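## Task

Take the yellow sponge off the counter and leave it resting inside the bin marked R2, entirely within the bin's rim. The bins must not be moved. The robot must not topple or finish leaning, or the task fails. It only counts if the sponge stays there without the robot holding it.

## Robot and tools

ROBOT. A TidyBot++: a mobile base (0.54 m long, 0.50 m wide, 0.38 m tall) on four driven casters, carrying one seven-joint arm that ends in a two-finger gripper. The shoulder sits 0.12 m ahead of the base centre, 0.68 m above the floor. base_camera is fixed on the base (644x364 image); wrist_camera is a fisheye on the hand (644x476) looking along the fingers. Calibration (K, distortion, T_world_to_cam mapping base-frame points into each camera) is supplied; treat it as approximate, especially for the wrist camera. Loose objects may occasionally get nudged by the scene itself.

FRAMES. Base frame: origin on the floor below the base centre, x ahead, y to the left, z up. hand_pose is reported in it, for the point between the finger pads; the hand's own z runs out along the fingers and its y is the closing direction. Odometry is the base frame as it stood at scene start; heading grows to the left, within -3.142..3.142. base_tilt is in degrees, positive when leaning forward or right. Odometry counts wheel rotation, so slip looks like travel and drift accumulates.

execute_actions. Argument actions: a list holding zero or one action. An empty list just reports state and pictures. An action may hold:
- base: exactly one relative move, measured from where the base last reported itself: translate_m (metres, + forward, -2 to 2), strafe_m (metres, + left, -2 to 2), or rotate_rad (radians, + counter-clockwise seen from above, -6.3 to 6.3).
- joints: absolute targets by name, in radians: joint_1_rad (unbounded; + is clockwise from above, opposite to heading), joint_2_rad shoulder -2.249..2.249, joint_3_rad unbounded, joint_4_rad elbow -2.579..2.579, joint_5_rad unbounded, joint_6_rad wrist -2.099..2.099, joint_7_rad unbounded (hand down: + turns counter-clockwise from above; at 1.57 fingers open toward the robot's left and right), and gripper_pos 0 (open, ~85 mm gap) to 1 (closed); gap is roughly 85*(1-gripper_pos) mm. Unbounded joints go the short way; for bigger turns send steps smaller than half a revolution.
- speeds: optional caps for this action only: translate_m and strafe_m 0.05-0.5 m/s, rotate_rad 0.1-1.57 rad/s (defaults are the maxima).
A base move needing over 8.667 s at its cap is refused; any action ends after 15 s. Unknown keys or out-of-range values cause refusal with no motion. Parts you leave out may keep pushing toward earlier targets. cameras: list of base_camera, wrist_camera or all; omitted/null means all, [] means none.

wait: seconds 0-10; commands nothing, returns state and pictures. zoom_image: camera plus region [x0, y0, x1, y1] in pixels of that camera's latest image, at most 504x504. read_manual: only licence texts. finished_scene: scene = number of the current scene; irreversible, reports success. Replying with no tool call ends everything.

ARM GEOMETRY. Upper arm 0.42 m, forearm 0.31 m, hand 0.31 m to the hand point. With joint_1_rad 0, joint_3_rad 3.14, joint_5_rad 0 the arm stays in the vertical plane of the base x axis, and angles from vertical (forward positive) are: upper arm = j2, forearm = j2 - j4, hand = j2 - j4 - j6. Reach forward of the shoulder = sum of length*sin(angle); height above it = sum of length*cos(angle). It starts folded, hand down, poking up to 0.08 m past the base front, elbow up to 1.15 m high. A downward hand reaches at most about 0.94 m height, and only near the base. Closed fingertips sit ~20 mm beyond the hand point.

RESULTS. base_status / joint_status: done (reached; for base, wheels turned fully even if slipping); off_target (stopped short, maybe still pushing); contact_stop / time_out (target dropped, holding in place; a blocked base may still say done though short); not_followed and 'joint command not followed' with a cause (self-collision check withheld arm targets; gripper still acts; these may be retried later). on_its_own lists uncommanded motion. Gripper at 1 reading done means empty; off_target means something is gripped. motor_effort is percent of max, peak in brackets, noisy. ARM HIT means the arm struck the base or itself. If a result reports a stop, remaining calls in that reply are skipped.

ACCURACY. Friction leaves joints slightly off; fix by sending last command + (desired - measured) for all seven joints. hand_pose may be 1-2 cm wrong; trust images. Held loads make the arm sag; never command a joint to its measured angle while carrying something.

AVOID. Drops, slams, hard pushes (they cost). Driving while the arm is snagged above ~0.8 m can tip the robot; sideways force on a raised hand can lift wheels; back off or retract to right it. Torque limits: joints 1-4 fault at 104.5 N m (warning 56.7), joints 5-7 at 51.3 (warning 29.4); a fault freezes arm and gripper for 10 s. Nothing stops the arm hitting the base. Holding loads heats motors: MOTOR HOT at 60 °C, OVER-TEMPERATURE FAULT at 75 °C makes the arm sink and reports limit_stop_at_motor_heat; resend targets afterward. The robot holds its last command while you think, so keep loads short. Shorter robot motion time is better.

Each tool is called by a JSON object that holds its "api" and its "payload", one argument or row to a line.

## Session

{"api": "execute_actions", "payload": {
  "actions": []
}}

Scene clock: 0.00 s.
base_odometry: x=+0.000 y=+0.000 heading=+0.000 (m, m, rad; odometry frame)
base_tilt: forward=-0.2 right=-0.3 (deg)
base_status: not commanded
joint_positions: joint_1_rad=-0.049 joint_2_rad=-0.361 joint_3_rad=+3.097 joint_4_rad=-2.555 joint_5_rad=+0.045 joint_6_rad=-0.886 joint_7_rad=+1.582 gripper_pos=+0.000
joint_status: not commanded
motor_effort: joint_1_rad=+0 joint_2_rad=-1 joint_3_rad=+1 joint_4_rad=+14 joint_5_rad=+1 joint_6_rad=+0 joint_7_rad=+1 (%)
hand_pose: x=+0.2447 y=+0.0003 z=+0.5814 quat_wxyz=(+0.025, +0.997, +0.065, +0.031) (m; base frame)
pictures: base_camera, wrist_camera
camera_calibration (this result's frames):
wrist_camera: T_world_to_cam=[[0.153429, -0.987959, 0.0199053, -0.0481821], [-0.983636, -0.154621, -0.0924801, 0.359322], [0.0944444, -0.00539044, -0.995516, 0.691369], [0, 0, 0, 1]] pos_world=[0.295539, 0.0116835, 0.722458]
Images, in order (width x height): base_camera 644x364, wrist_camera 644x476.

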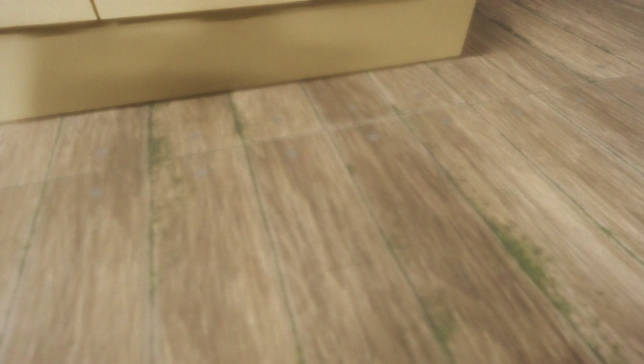

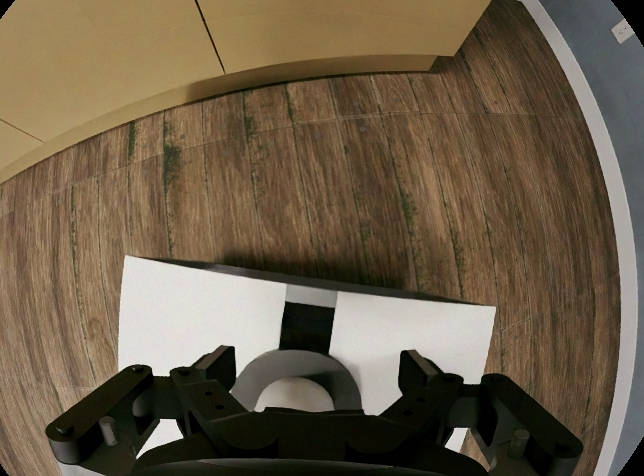

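{"api": "execute_actions", "payload": {
  "actions": [
    {"base": {"rotate_rad": 0.31}, "joints": {"joint_1_rad": -0.25, "joint_2_rad": -0.45, "joint_3_rad": 3.16, "joint_4_rad": -1.45, "joint_5_rad": -0.03, "joint_6_rad": -1.1, "joint_7_rad": 1.545}}
  ]
}}

Scene clock: 27.87 s.
base_odometry: x=+0.000 y=+0.000 heading=+0.309 (m, m, rad; odometry frame)
base_tilt: forward=-0.3 right=-0.3 (deg)
base_status: done
joint_positions: joint_1_rad=-0.231 joint_2_rad=-0.434 joint_3_rad=+3.139 joint_4_rad=-1.467 joint_5_rad=+0.000 joint_6_rad=-1.067 joint_7_rad=+1.576 gripper_pos=+0.000
joint_status: all done
motor_effort: joint_1_rad=-1(1) joint_2_rad=-3(6) joint_3_rad=+1(1) joint_4_rad=+18(19) joint_5_rad=+1(2) joint_6_rad=+7(7) joint_7_rad=+0(1) (%)
hand_pose: x=+0.4703 y=+0.0853 z=+1.0674 quat_wxyz=(-0.056, +0.861, +0.103, +0.494) (m; base frame)
pictures: base_camera, wrist_camera
camera_calibration (this result's frames):
wrist_camera: T_world_to_cam=[[0.274182, -0.96164, 0.00849772, -0.0553412], [-0.455212, -0.137563, -0.879692, 1.22963], [0.847116, 0.237328, -0.475467, 0.22458], [0, 0, 0, 1]] pos_world=[0.384672, 0.0626351, 1.18895]
Images, in order (width x height): base_camera 644x364, wrist_camera 644x476.

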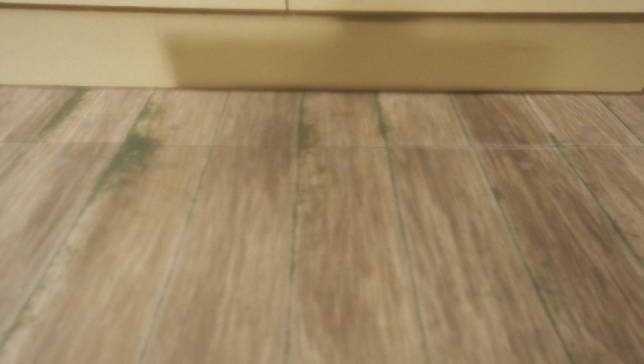

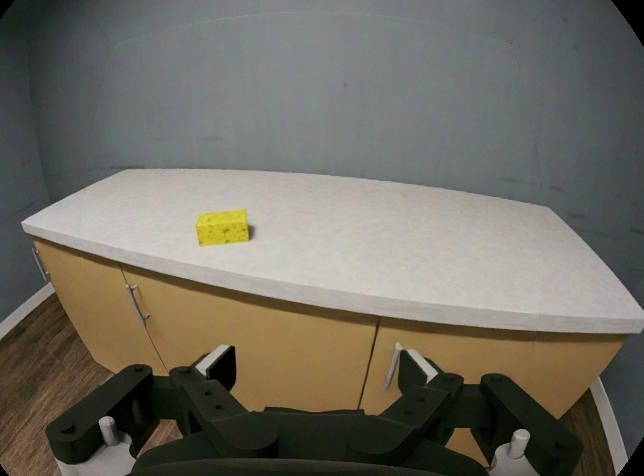

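{"api": "zoom_image", "payload": {
  "camera": "wrist_camera",
  "region": [175, 190, 275, 270]
}}

Region (175, 190, 275, 270) of wrist_camera's 644x476 image, scaled by 5.040; it fills the top 403 rows of this view, and the rest is white.

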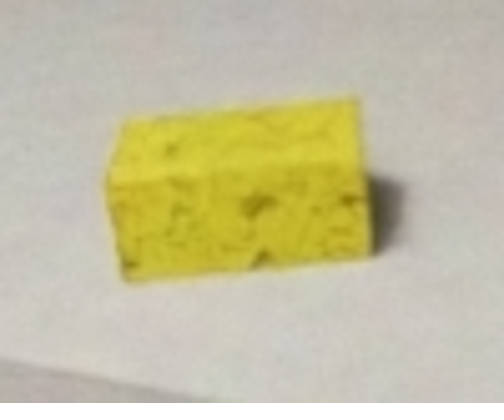

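{"api": "execute_actions", "payload": {
  "actions": [
    {"base": {"strafe_m": 0.6}, "joints": {"joint_1_rad": 0.536, "joint_2_rad": 0.152, "joint_4_rad": -0.699, "joint_5_rad": 0.185, "joint_6_rad": -2.07, "joint_7_rad": 1.057}}
  ]
}}

Scene clock: 136.77 s.
base_odometry: x=-0.183 y=+0.571 heading=+0.310 (m, m, rad; odometry frame)
base_tilt: forward=-0.3 right=-0.2 (deg)
base_status: done
joint_positions: joint_1_rad=+0.520 joint_2_rad=+0.134 joint_3_rad=+3.145 joint_4_rad=-0.719 joint_5_rad=+0.156 joint_6_rad=-2.042 joint_7_rad=+1.086 gripper_pos=+0.000
joint_status: all done
motor_effort: joint_1_rad=+0(1) joint_2_rad=-17(20) joint_3_rad=+1(1) joint_4_rad=+13(20) joint_5_rad=+2(1) joint_6_rad=+1(7) joint_7_rad=+1(1) (%)
hand_pose: x=+0.4161 y=-0.2195 z=+1.0061 quat_wxyz=(+0.067, +0.845, -0.516, +0.121) (m; base frame)
pictures: base_camera, wrist_camera
camera_calibration (this result's frames):
wrist_camera: T_world_to_cam=[[-0.872776, -0.486611, -0.0383742, 0.295603], [-0.452975, 0.836717, -0.307765, 0.746609], [0.18187, -0.251227, -0.950688, 0.961422], [0, 0, 0, 1]] pos_world=[0.421337, -0.239321, 1.15514]
Images, in order (width x height): base_camera 644x364, wrist_camera 644x476.

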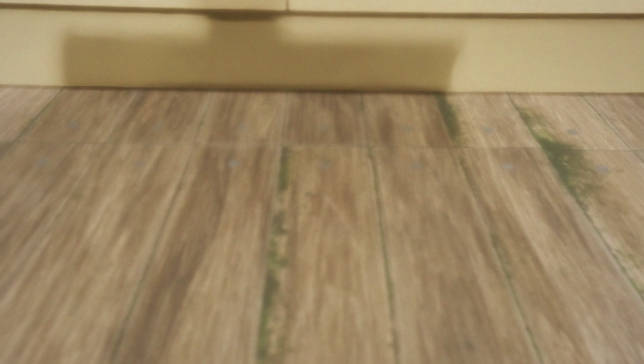

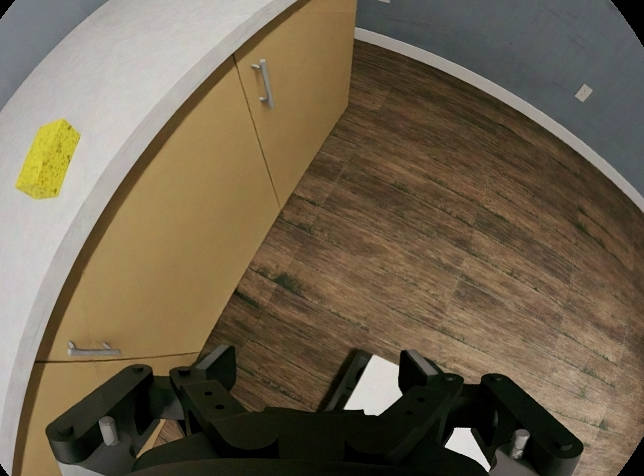

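{"api": "zoom_image", "payload": {
  "camera": "wrist_camera",
  "region": [0, 105, 110, 215]
}}

Region (0, 105, 110, 215) of wrist_camera's 644x476 image, scaled by 4.582.

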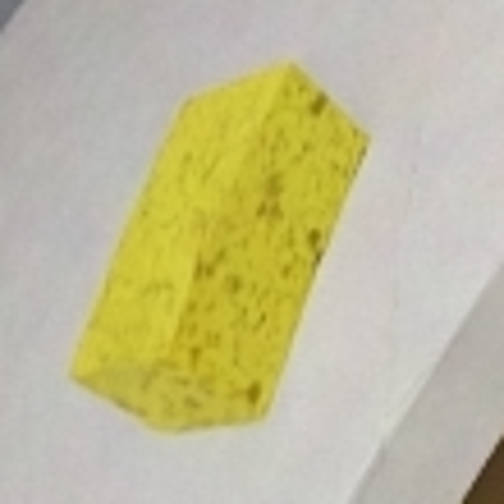

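{"api": "execute_actions", "payload": {
  "actions": [
    {"base": {"translate_m": 0.425}}
  ]
}}

Scene clock: 158.30 s.
base_odometry: x=+0.221 y=+0.701 heading=+0.311 (m, m, rad; odometry frame)
base_tilt: forward=-0.2 right=-0.2 (deg)
base_status: done
joint_positions: joint_1_rad=+0.522 joint_2_rad=+0.151 joint_3_rad=+3.146 joint_4_rad=-0.718 joint_5_rad=+0.158 joint_6_rad=-2.042 joint_7_rad=+1.086 gripper_pos=+0.000
joint_status: not commanded
motor_effort: joint_1_rad=+0(2) joint_2_rad=-20(22) joint_3_rad=+1(1) joint_4_rad=+13(14) joint_5_rad=+2(2) joint_6_rad=+1(2) joint_7_rad=+1(1) (%)
hand_pose: x=+0.4199 y=-0.2235 z=+1.0003 quat_wxyz=(+0.069, +0.845, -0.518, +0.113) (m; base frame)
pictures: base_camera, wrist_camera
camera_calibration (this result's frames):
wrist_camera: T_world_to_cam=[[-0.875221, -0.482883, -0.0285094, 0.288737], [-0.454087, 0.840483, -0.295623, 0.738976], [0.166713, -0.245789, -0.954879, 0.965929], [0, 0, 0, 1]] pos_world=[0.427235, -0.244255, 1.14904]
Images, in order (width x height): base_camera 644x364, wrist_camera 644x476.

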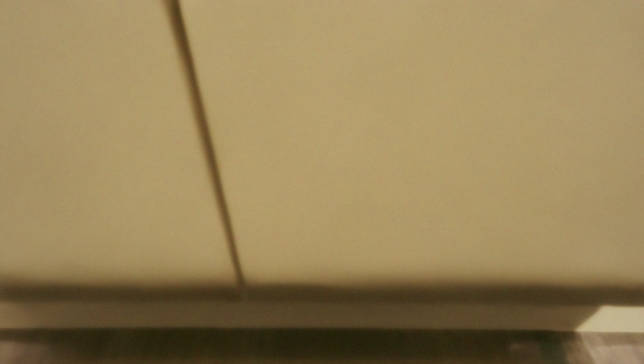

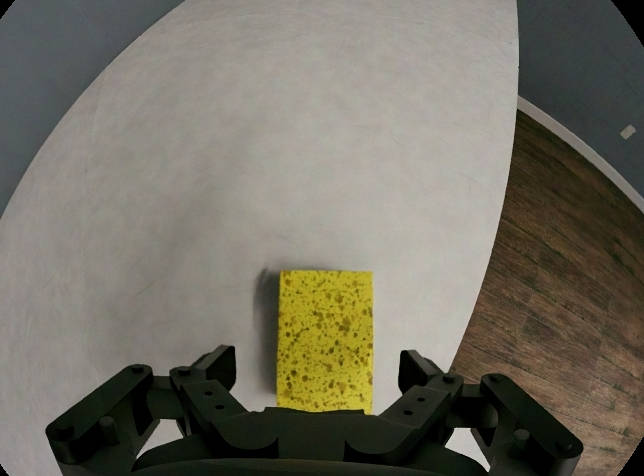

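{"api": "zoom_image", "payload": {
  "camera": "wrist_camera",
  "region": [210, 255, 430, 425]
}}

Region (210, 255, 430, 425) of wrist_camera's 644x476 image, scaled by 2.291; it fills the top 389 rows of this view, and the rest is white.

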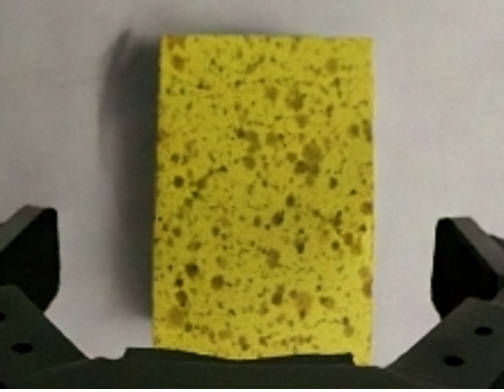

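{"api": "execute_actions", "payload": {
  "actions": [
    {"joints": {"joint_1_rad": 0.555, "joint_2_rad": 0.03, "joint_4_rad": -1.108, "joint_6_rad": -1.713, "joint_7_rad": 1.036}}
  ],
  "cameras": ["wrist_camera"]
}}

Scene clock: 211.10 s.
base_odometry: x=+0.221 y=+0.701 heading=+0.311 (m, m, rad; odometry frame)
base_tilt: forward=-0.2 right=-0.3 (deg)
base_status: not commanded
joint_positions: joint_1_rad=+0.536 joint_2_rad=+0.050 joint_3_rad=+3.146 joint_4_rad=-1.089 joint_5_rad=+0.158 joint_6_rad=-1.744 joint_7_rad=+1.067 gripper_pos=+0.000
joint_status: all done
motor_effort: joint_1_rad=+0(0) joint_2_rad=-18(18) joint_3_rad=+1(1) joint_4_rad=+16(16) joint_5_rad=+2(2) joint_6_rad=+1(1) joint_7_rad=+0(0) (%)
hand_pose: x=+0.4248 y=-0.2380 z=+0.9359 quat_wxyz=(+0.078, +0.845, -0.513, +0.127) (m; base frame)
pictures: wrist_camera
camera_calibration (this result's frames):
wrist_camera: T_world_to_cam=[[-0.87145, -0.489872, -0.0245222, 0.277225], [-0.456065, 0.82768, -0.327034, 0.761562], [0.180501, -0.27381, -0.944694, 0.878077], [0, 0, 0, 1]] pos_world=[0.430415, -0.254099, 1.08537]
Images, in order (width x height): wrist_camera 644x476.

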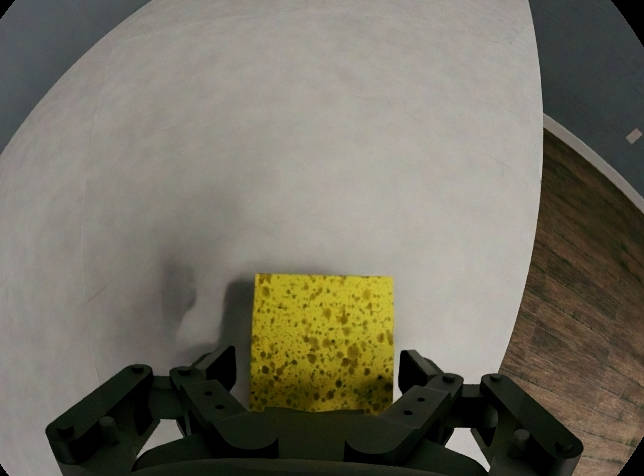

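{"api": "zoom_image", "payload": {
  "camera": "wrist_camera",
  "region": [210, 255, 430, 425]
}}

Region (210, 255, 430, 425) of wrist_camera's 644x476 image, scaled by 2.291; it fills the top 389 rows of this view, and the rest is white.

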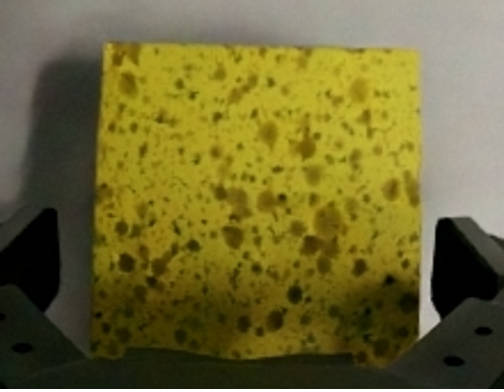

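{"api": "execute_actions", "payload": {
  "actions": [
    {"joints": {"gripper_pos": 1.0}}
  ],
  "cameras": ["wrist_camera"]
}}

Scene clock: 231.10 s.
base_odometry: x=+0.221 y=+0.701 heading=+0.311 (m, m, rad; odometry frame)
base_tilt: forward=-0.3 right=-0.3 (deg)
base_status: not commanded
joint_positions: joint_1_rad=+0.537 joint_2_rad=+0.039 joint_3_rad=+3.146 joint_4_rad=-1.094 joint_5_rad=+0.158 joint_6_rad=-1.741 joint_7_rad=+1.066 gripper_pos=+0.378
joint_status: gripper_pos off_target (ended at +0.378, target +1.000)
motor_effort: joint_1_rad=+0(1) joint_2_rad=-17(19) joint_3_rad=+1(2) joint_4_rad=+17(16) joint_5_rad=+3(2) joint_6_rad=+2(2) joint_7_rad=+0(1) (%)
hand_pose: x=+0.4221 y=-0.2369 z=+0.9387 quat_wxyz=(+0.078, +0.844, -0.514, +0.131) (m; base frame)
pictures: wrist_camera
camera_calibration (this result's frames):
wrist_camera: T_world_to_cam=[[-0.871667, -0.489244, -0.0289245, 0.279823], [-0.452787, 0.826491, -0.334508, 0.76572], [0.187562, -0.278483, -0.941949, 0.874797], [0, 0, 0, 1]] pos_world=[0.426543, -0.252343, 1.08825]
Images, in order (width x height): wrist_camera 644x476.

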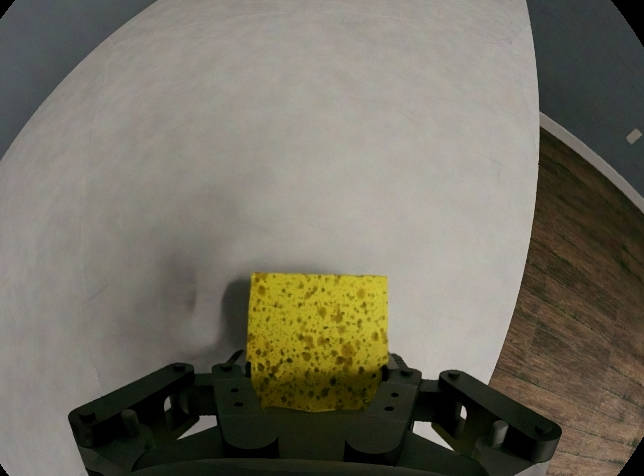

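{"api": "execute_actions", "payload": {
  "actions": [
    {"base": {"translate_m": -1.0}, "joints": {"joint_1_rad": 3.14, "joint_2_rad": -0.22, "joint_5_rad": -0.03, "joint_6_rad": -1.07, "joint_7_rad": 1.6, "gripper_pos": 1.0}}
  ]
}}

Scene clock: 261.10 s.
base_odometry: x=-0.731 y=+0.395 heading=+0.311 (m, m, rad; odometry frame)
base_tilt: forward=-0.3 right=-0.3 (deg)
base_status: done
joint_positions: joint_1_rad=+3.125 joint_2_rad=-0.203 joint_3_rad=+3.148 joint_4_rad=-1.094 joint_5_rad=+0.000 joint_6_rad=-1.102 joint_7_rad=+1.570 gripper_pos=+0.379
joint_status: gripper_pos off_target (ended at +0.379, target +1.000); the others done
motor_effort: joint_1_rad=+0(1) joint_2_rad=-10(21) joint_3_rad=+1(3) joint_4_rad=+18(18) joint_5_rad=+1(3) joint_6_rad=+7(7) joint_7_rad=+1(1) (%)
hand_pose: x=-0.3248 y=-0.0052 z=+1.1640 quat_wxyz=(+0.543, +0.004, -0.840, +0.004) (m; base frame)
pictures: base_camera, wrist_camera
camera_calibration (this result's frames):
wrist_camera: T_world_to_cam=[[-0.0511231, 0.998676, 0.00564952, -0.0173503], [0.377782, 0.0245749, -0.925569, 1.26496], [-0.924482, -0.0451837, -0.378538, 0.275844], [0, 0, 0, 1]] pos_world=[-0.223754, -0.00129537, 1.27532]
Images, in order (width x height): base_camera 644x364, wrist_camera 644x476.

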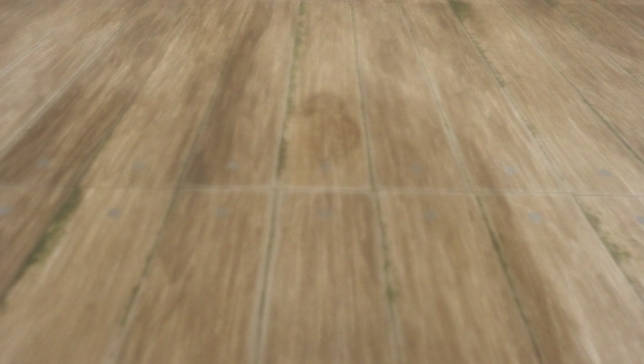

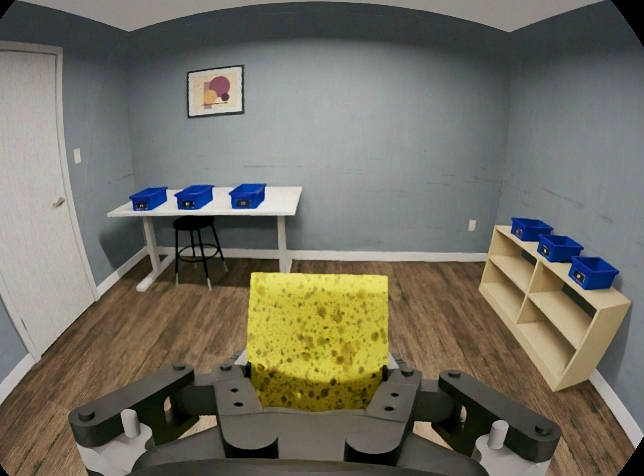

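{"api": "zoom_image", "payload": {
  "camera": "wrist_camera",
  "region": [120, 175, 280, 225]
}}

{"api": "zoom_image", "payload": {
  "camera": "wrist_camera",
  "region": [495, 210, 625, 300]
}}

Region (120, 175, 280, 225) of wrist_camera's 644x476 image, scaled by 3.150; it fills the top 158 rows of this view, and the rest is white.

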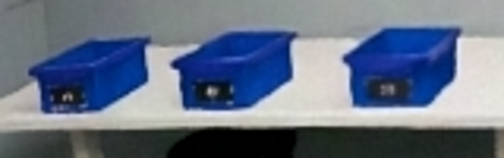

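Region (495, 210, 625, 300) of wrist_camera's 644x476 image, scaled by 3.877; it fills the top 349 rows of this view, and the rest is white.

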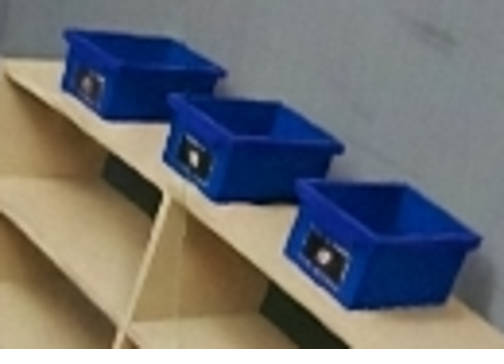

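{"api": "execute_actions", "payload": {
  "actions": [
    {"base": {"translate_m": -1.65}, "joints": {"joint_1_rad": -1.62, "joint_2_rad": 0.85, "joint_4_rad": -0.885, "joint_6_rad": -0.22, "gripper_pos": 1.0}}
  ]
}}

Scene clock: 357.20 s.
base_odometry: x=-2.301 y=-0.113 heading=+0.312 (m, m, rad; odometry frame)
base_tilt: forward=-0.2 right=-0.3 (deg)
base_status: done
joint_positions: joint_1_rad=+4.659 joint_2_rad=+0.840 joint_3_rad=+3.150 joint_4_rad=-0.908 joint_5_rad=-0.006 joint_6_rad=-0.253 joint_7_rad=+1.570 gripper_pos=+0.379
joint_status: gripper_pos off_target (ended at +0.379, target +1.000); the others done
motor_effort: joint_1_rad=+0(5) joint_2_rad=-49(50) joint_3_rad=+0(3) joint_4_rad=+20(22) joint_5_rad=+1(2) joint_6_rad=+7(7) joint_7_rad=+1(0) (%)
hand_pose: x=+0.0730 y=+0.9046 z=+0.7773 quat_wxyz=(+0.391, -0.581, -0.609, -0.372) (m; base frame)
pictures: base_camera, wrist_camera
camera_calibration (this result's frames):
wrist_camera: T_world_to_cam=[[0.996096, 0.0880262, 0.00664492, -0.156849], [0.0400986, -0.384121, -0.922412, 1.12633], [-0.078644, 0.919077, -0.386151, -0.389762], [0, 0, 0, 1]] pos_world=[0.0804202, 0.804676, 0.889478]
Images, in order (width x height): base_camera 644x364, wrist_camera 644x476.

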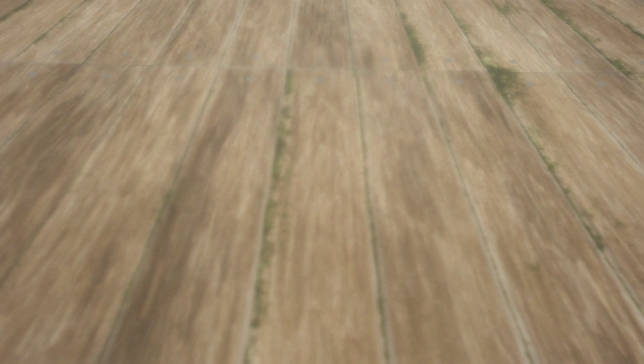

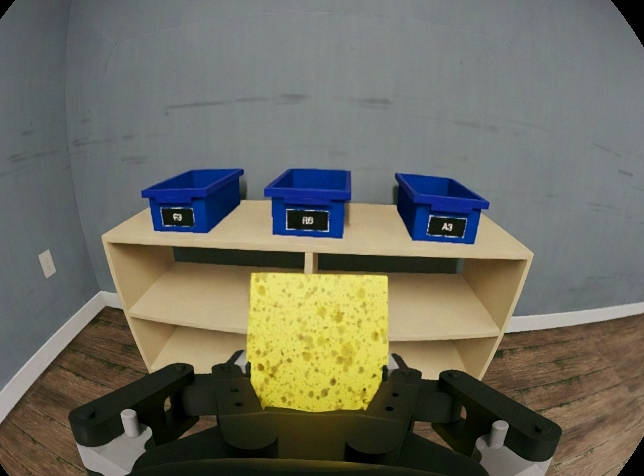

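{"api": "execute_actions", "payload": {
  "actions": []
}}

Scene clock: 375.83 s.
base_odometry: x=-2.301 y=-0.113 heading=+0.312 (m, m, rad; odometry frame)
base_tilt: forward=-0.3 right=-0.3 (deg)
base_status: done
joint_positions: joint_1_rad=+4.659 joint_2_rad=+0.840 joint_3_rad=+3.150 joint_4_rad=-0.908 joint_5_rad=-0.006 joint_6_rad=-0.253 joint_7_rad=+1.570 gripper_pos=+0.379
joint_status: gripper_pos off_target (ended at +0.379, target +1.000); the others done
motor_effort: joint_1_rad=+0(5) joint_2_rad=-49(50) joint_3_rad=+0(3) joint_4_rad=+20(22) joint_5_rad=+1(2) joint_6_rad=+7(7) joint_7_rad=+1(0) (%)
hand_pose: x=+0.0730 y=+0.9046 z=+0.7773 quat_wxyz=(+0.391, -0.581, -0.609, -0.372) (m; base frame)
pictures: base_camera, wrist_camera
camera_calibration (this result's frames):
wrist_camera: T_world_to_cam=[[0.996096, 0.0880264, 0.00664503, -0.156849], [0.0400988, -0.384121, -0.922412, 1.12633], [-0.0786441, 0.919077, -0.386151, -0.389761], [0, 0, 0, 1]] pos_world=[0.08042, 0.804676, 0.889478]
Images, in order (width x height): base_camera 644x364, wrist_camera 644x476.

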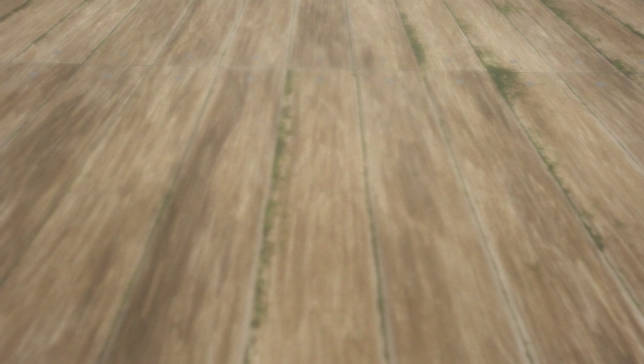

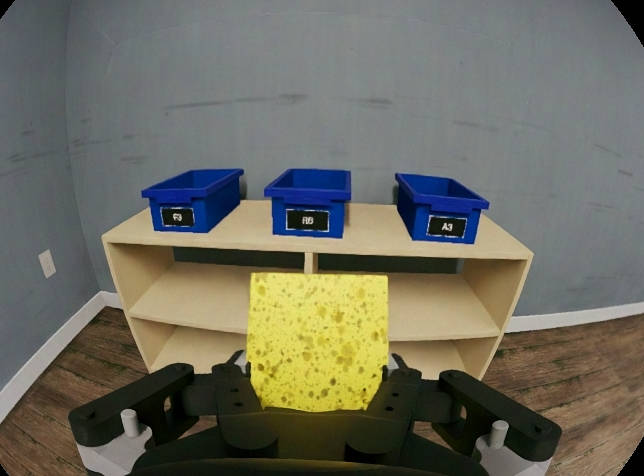

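{"api": "zoom_image", "payload": {
  "camera": "wrist_camera",
  "region": [140, 190, 500, 250]
}}

{"api": "zoom_image", "payload": {
  "camera": "wrist_camera",
  "region": [270, 200, 350, 240]
}}

Region (140, 190, 500, 250) of wrist_camera's 644x476 image, scaled by 1.400.

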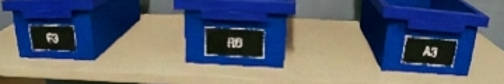

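Region (270, 200, 350, 240) of wrist_camera's 644x476 image, scaled by 6.300.

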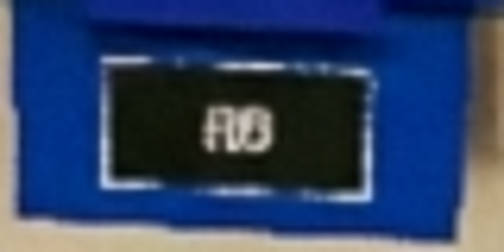

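{"api": "execute_actions", "payload": {
  "actions": [
    {"base":{"rotate_rad":-1.571},"joints":{"joint_1_rad":-0.38,"joint_2_rad":0.83,"joint_3_rad":3.14,"joint_4_rad":-0.885,"joint_5_rad":1.23,"joint_6_rad":-1.68,"joint_7_rad":-0.15,"gripper_pos":1.0}}
  ]
}}

Scene clock: 470.50 s.
base_odometry: x=-2.301 y=-0.113 heading=-1.258 (m, m, rad; odometry frame)
base_tilt: forward=-0.2 right=-0.3 (deg)
base_status: done
joint_positions: joint_1_rad=+5.898 joint_2_rad=+0.843 joint_3_rad=+3.156 joint_4_rad=-0.890 joint_5_rad=+1.203 joint_6_rad=-1.651 joint_7_rad=-0.123 gripper_pos=+0.379
joint_status: gripper_pos off_target (ended at +0.379, target +1.000); the others done
motor_effort: joint_1_rad=+0(11) joint_2_rad=-43(54) joint_3_rad=+5(5) joint_4_rad=+15(22) joint_5_rad=+9(9) joint_6_rad=-2(7) joint_7_rad=+1(1) (%)
hand_pose: x=+0.7655 y=-0.0539 z=+0.8077 quat_wxyz=(-0.377, -0.658, +0.482, -0.439) (m; base frame)
pictures: base_camera, wrist_camera
camera_calibration (this result's frames):
wrist_camera: T_world_to_cam=[[-0.953157, -0.290475, 0.084361, 0.646508], [-0.164951, 0.265383, -0.949928, 0.972636], [0.253543, -0.919345, -0.300866, 0.135136], [0, 0, 0, 1]] pos_world=[0.742398, 0.0539104, 0.910051]
Images, in order (width x height): base_camera 644x364, wrist_camera 644x476.

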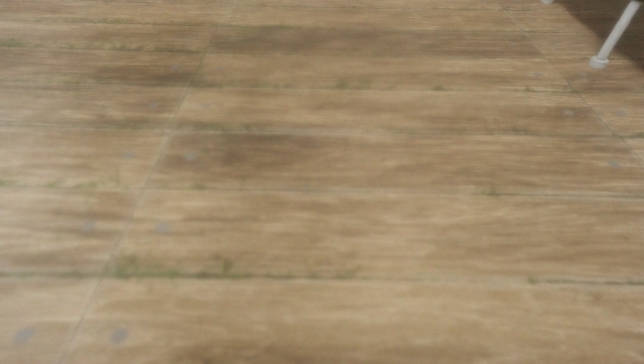

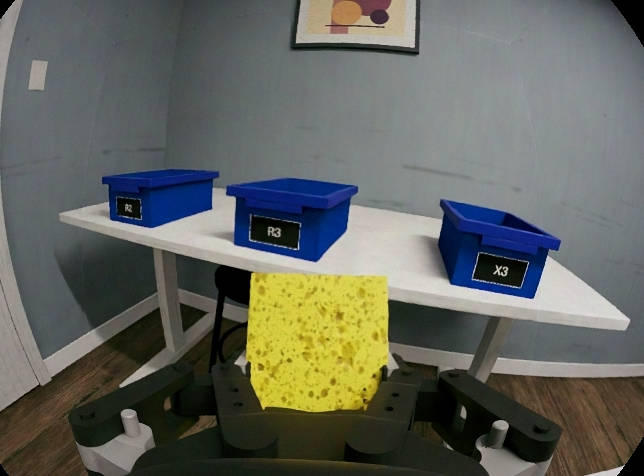

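{"api": "zoom_image", "payload": {
  "camera": "wrist_camera",
  "region": [50, 150, 250, 250]
}}

Region (50, 150, 250, 250) of wrist_camera's 644x476 image, scaled by 2.520.

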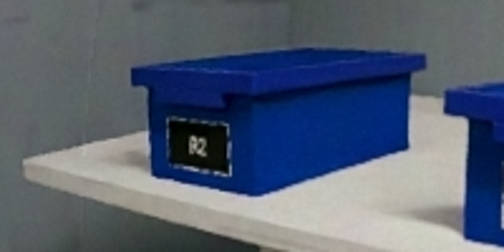

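{"api": "execute_actions", "payload": {
  "actions": [
    {"base":{"translate_m":1.338},"joints":{"joint_1_rad":1.58,"joint_2_rad":0.30,"joint_3_rad":3.14,"joint_4_rad":-0.83,"joint_5_rad":0.28,"joint_6_rad":-1.69,"joint_7_rad":0.09,"gripper_pos":1.0}}
  ]
}}

Scene clock: 587.37 s.
base_odometry: x=-1.891 y=-1.387 heading=-1.259 (m, m, rad; odometry frame)
base_tilt: forward=-0.3 right=-0.3 (deg)
base_status: done
joint_positions: joint_1_rad=+7.851 joint_2_rad=+0.317 joint_3_rad=+3.150 joint_4_rad=-0.853 joint_5_rad=+0.304 joint_6_rad=-1.659 joint_7_rad=+0.060 gripper_pos=+0.379
joint_status: gripper_pos off_target (ended at +0.379, target +1.000); the others done
motor_effort: joint_1_rad=+0(5) joint_2_rad=-28(45) joint_3_rad=+1(5) joint_4_rad=+16(16) joint_5_rad=+4(9) joint_6_rad=+2(2) joint_7_rad=+1(1) (%)
hand_pose: x=+0.0257 y=-0.5104 z=+0.9217 quat_wxyz=(-0.153, +0.010, +0.977, -0.150) (m; base frame)
pictures: base_camera, wrist_camera
camera_calibration (this result's frames):
wrist_camera: T_world_to_cam=[[-0.0602183, 0.945819, -0.31906, 0.779057], [0.94112, -0.0527293, -0.333934, 0.321447], [-0.332665, -0.320383, -0.886955, 0.798231], [0, 0, 0, 1]] pos_world=[0.00993716, -0.464158, 1.0639]
Images, in order (width x height): base_camera 644x364, wrist_camera 644x476.

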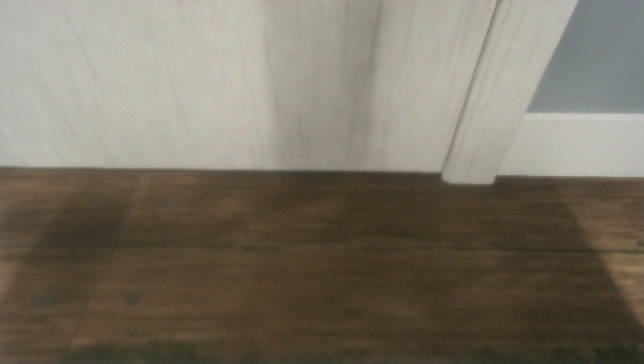

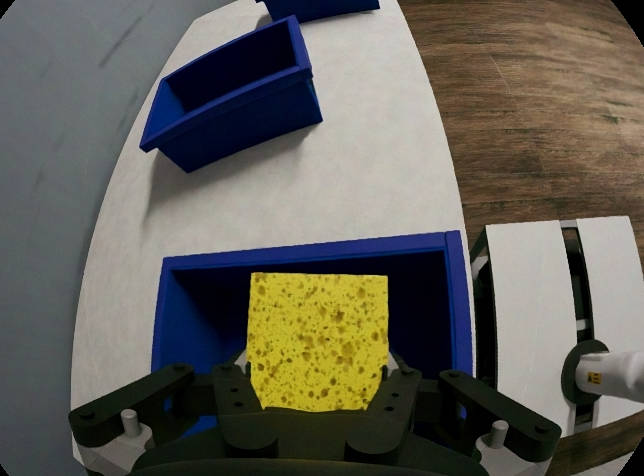

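{"api": "zoom_image", "payload": {
  "camera": "wrist_camera",
  "region": [140, 230, 260, 320]
}}

{"api": "zoom_image", "payload": {
  "camera": "wrist_camera",
  "region": [380, 210, 500, 300]
}}

Region (140, 230, 260, 320) of wrist_camera's 644x476 image, scaled by 4.200; it fills the top 378 rows of this view, and the rest is white.

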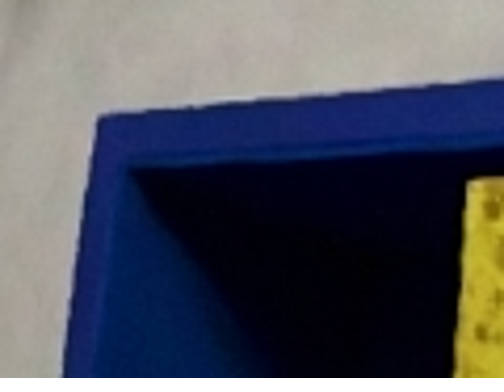

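Region (380, 210, 500, 300) of wrist_camera's 644x476 image, scaled by 4.200; it fills the top 378 rows of this view, and the rest is white.

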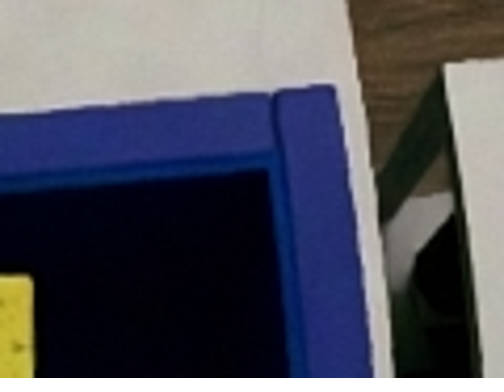

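{"api": "execute_actions", "payload": {
  "actions": [
    {"joints":{"joint_2_rad":0.624,"gripper_pos":1.0}}
  ],
  "cameras": ["wrist_camera"]
}}

Scene clock: 627.17 s.
base_odometry: x=-1.891 y=-1.387 heading=-1.259 (m, m, rad; odometry frame)
base_tilt: forward=-0.3 right=-0.3 (deg)
base_status: not commanded
joint_positions: joint_1_rad=+7.851 joint_2_rad=+0.628 joint_3_rad=+3.150 joint_4_rad=-0.844 joint_5_rad=+0.304 joint_6_rad=-1.659 joint_7_rad=+0.060 gripper_pos=+0.379
joint_status: gripper_pos off_target (ended at +0.379, target +1.000); the others done
motor_effort: joint_1_rad=-1(1) joint_2_rad=-37(43) joint_3_rad=+1(2) joint_4_rad=+15(18) joint_5_rad=+4(4) joint_6_rad=-1(2) joint_7_rad=+1(1) (%)
hand_pose: x=+0.0258 y=-0.5617 z=+0.7568 quat_wxyz=(-0.153, -0.014, +0.988, -0.001) (m; base frame)
pictures: wrist_camera
camera_calibration (this result's frames):
wrist_camera: T_world_to_cam=[[-0.0603811, 0.99791, -0.0230171, 0.580191], [0.940787, 0.0491884, -0.335411, 0.321931], [-0.333578, -0.0419067, -0.941791, 0.83356], [0, 0, 0, 1]] pos_world=[0.0102205, -0.559882, 0.906372]
Images, in order (width x height): wrist_camera 644x476.

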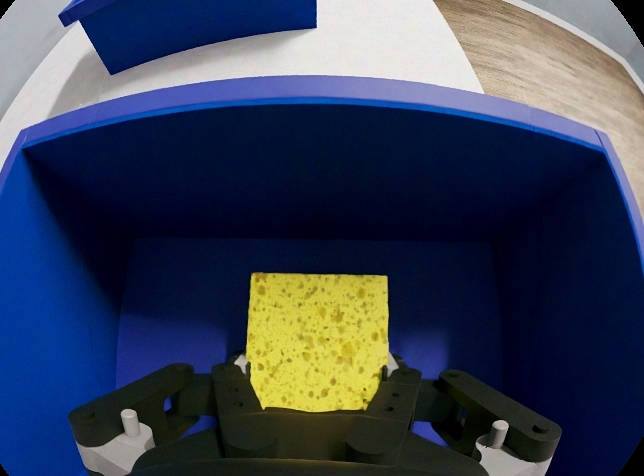

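{"api": "zoom_image", "payload": {
  "camera": "wrist_camera",
  "region": [90, 200, 210, 290]
}}

{"api": "zoom_image", "payload": {
  "camera": "wrist_camera",
  "region": [420, 200, 540, 290]
}}

Region (90, 200, 210, 290) of wrist_camera's 644x476 image, scaled by 4.200; it fills the top 378 rows of this view, and the rest is white.

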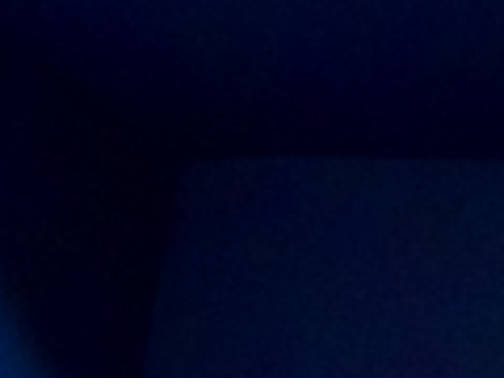

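Region (420, 200, 540, 290) of wrist_camera's 644x476 image, scaled by 4.200; it fills the top 378 rows of this view, and the rest is white.

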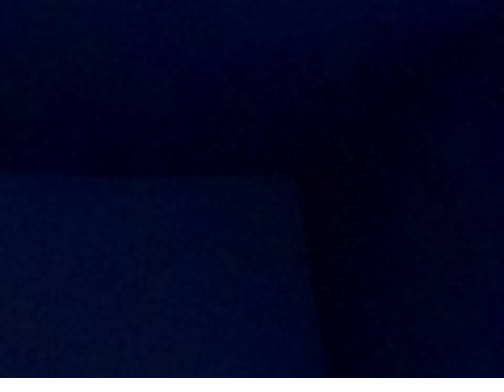

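{"api": "execute_actions", "payload": {
  "actions": [
    {"joints":{"gripper_pos":0.1}}
  ],
  "cameras": ["wrist_camera"]
}}

Scene clock: 643.10 s.
base_odometry: x=-1.891 y=-1.387 heading=-1.259 (m, m, rad; odometry frame)
base_tilt: forward=-0.3 right=-0.2 (deg)
base_status: not commanded
joint_positions: joint_1_rad=+7.851 joint_2_rad=+0.628 joint_3_rad=+3.150 joint_4_rad=-0.844 joint_5_rad=+0.304 joint_6_rad=-1.659 joint_7_rad=+0.060 gripper_pos=+0.100
joint_status: all done
motor_effort: joint_1_rad=-1(1) joint_2_rad=-38(38) joint_3_rad=+2(1) joint_4_rad=+16(16) joint_5_rad=+3(4) joint_6_rad=-1(1) joint_7_rad=+1(1) (%)
hand_pose: x=+0.0258 y=-0.5617 z=+0.7568 quat_wxyz=(-0.153, -0.014, +0.988, -0.001) (m; base frame)
pictures: wrist_camera
camera_calibration (this result's frames):
wrist_camera: T_world_to_cam=[[-0.0603816, 0.99791, -0.0230175, 0.580192], [0.940787, 0.0491887, -0.335411, 0.321931], [-0.333577, -0.0419072, -0.941791, 0.83356], [0, 0, 0, 1]] pos_world=[0.0102207, -0.559882, 0.906372]
Images, in order (width x height): wrist_camera 644x476.

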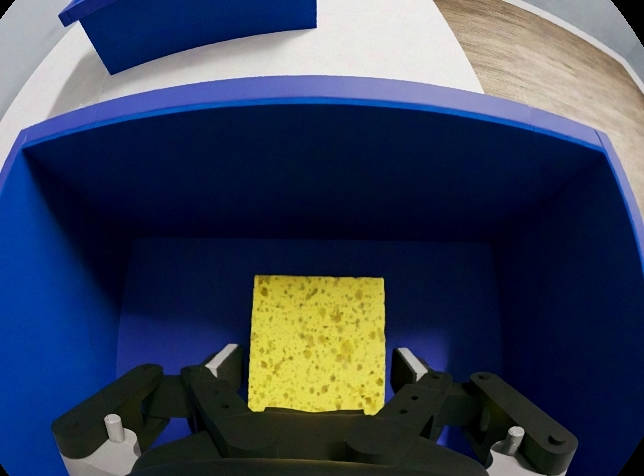

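{"api": "execute_actions", "payload": {
  "actions": [
    {"joints":{"joint_2_rad":0.30,"gripper_pos":0.0}}
  ],
  "cameras": ["wrist_camera"]
}}

Scene clock: 652.07 s.
base_odometry: x=-1.891 y=-1.387 heading=-1.259 (m, m, rad; odometry frame)
base_tilt: forward=-0.3 right=-0.2 (deg)
base_status: not commanded
joint_positions: joint_1_rad=+7.851 joint_2_rad=+0.294 joint_3_rad=+3.150 joint_4_rad=-0.841 joint_5_rad=+0.304 joint_6_rad=-1.659 joint_7_rad=+0.060 gripper_pos=+0.000
joint_status: all done
motor_effort: joint_1_rad=+0(1) joint_2_rad=-28(41) joint_3_rad=+1(2) joint_4_rad=+16(17) joint_5_rad=+3(4) joint_6_rad=+2(2) joint_7_rad=+1(1) (%)
hand_pose: x=+0.0257 y=-0.5067 z=+0.9374 quat_wxyz=(-0.153, +0.012, +0.974, -0.166) (m; base frame)
pictures: wrist_camera
camera_calibration (this result's frames):
wrist_camera: T_world_to_cam=[[-0.0601966, 0.934505, -0.350823, 0.804582], [0.941126, -0.0639923, -0.331944, 0.319351], [-0.332654, -0.350151, -0.875635, 0.787671], [0, 0, 0, 1]] pos_world=[0.0099049, -0.455646, 1.07799]
Images, in order (width x height): wrist_camera 644x476.

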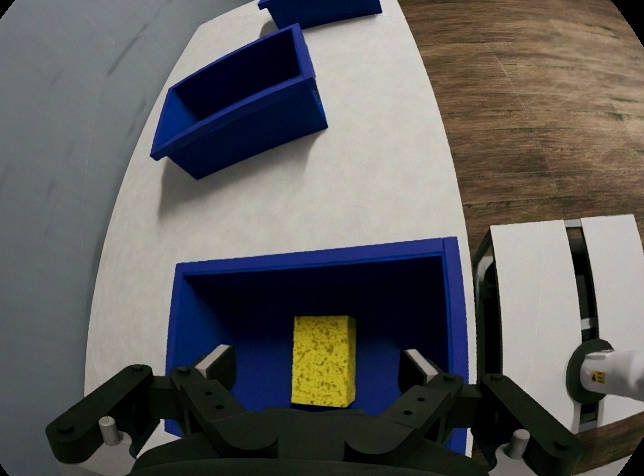

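{"api": "finished_scene", "payload": {
  "scene": 2
}}

The scene is finished: the task was done.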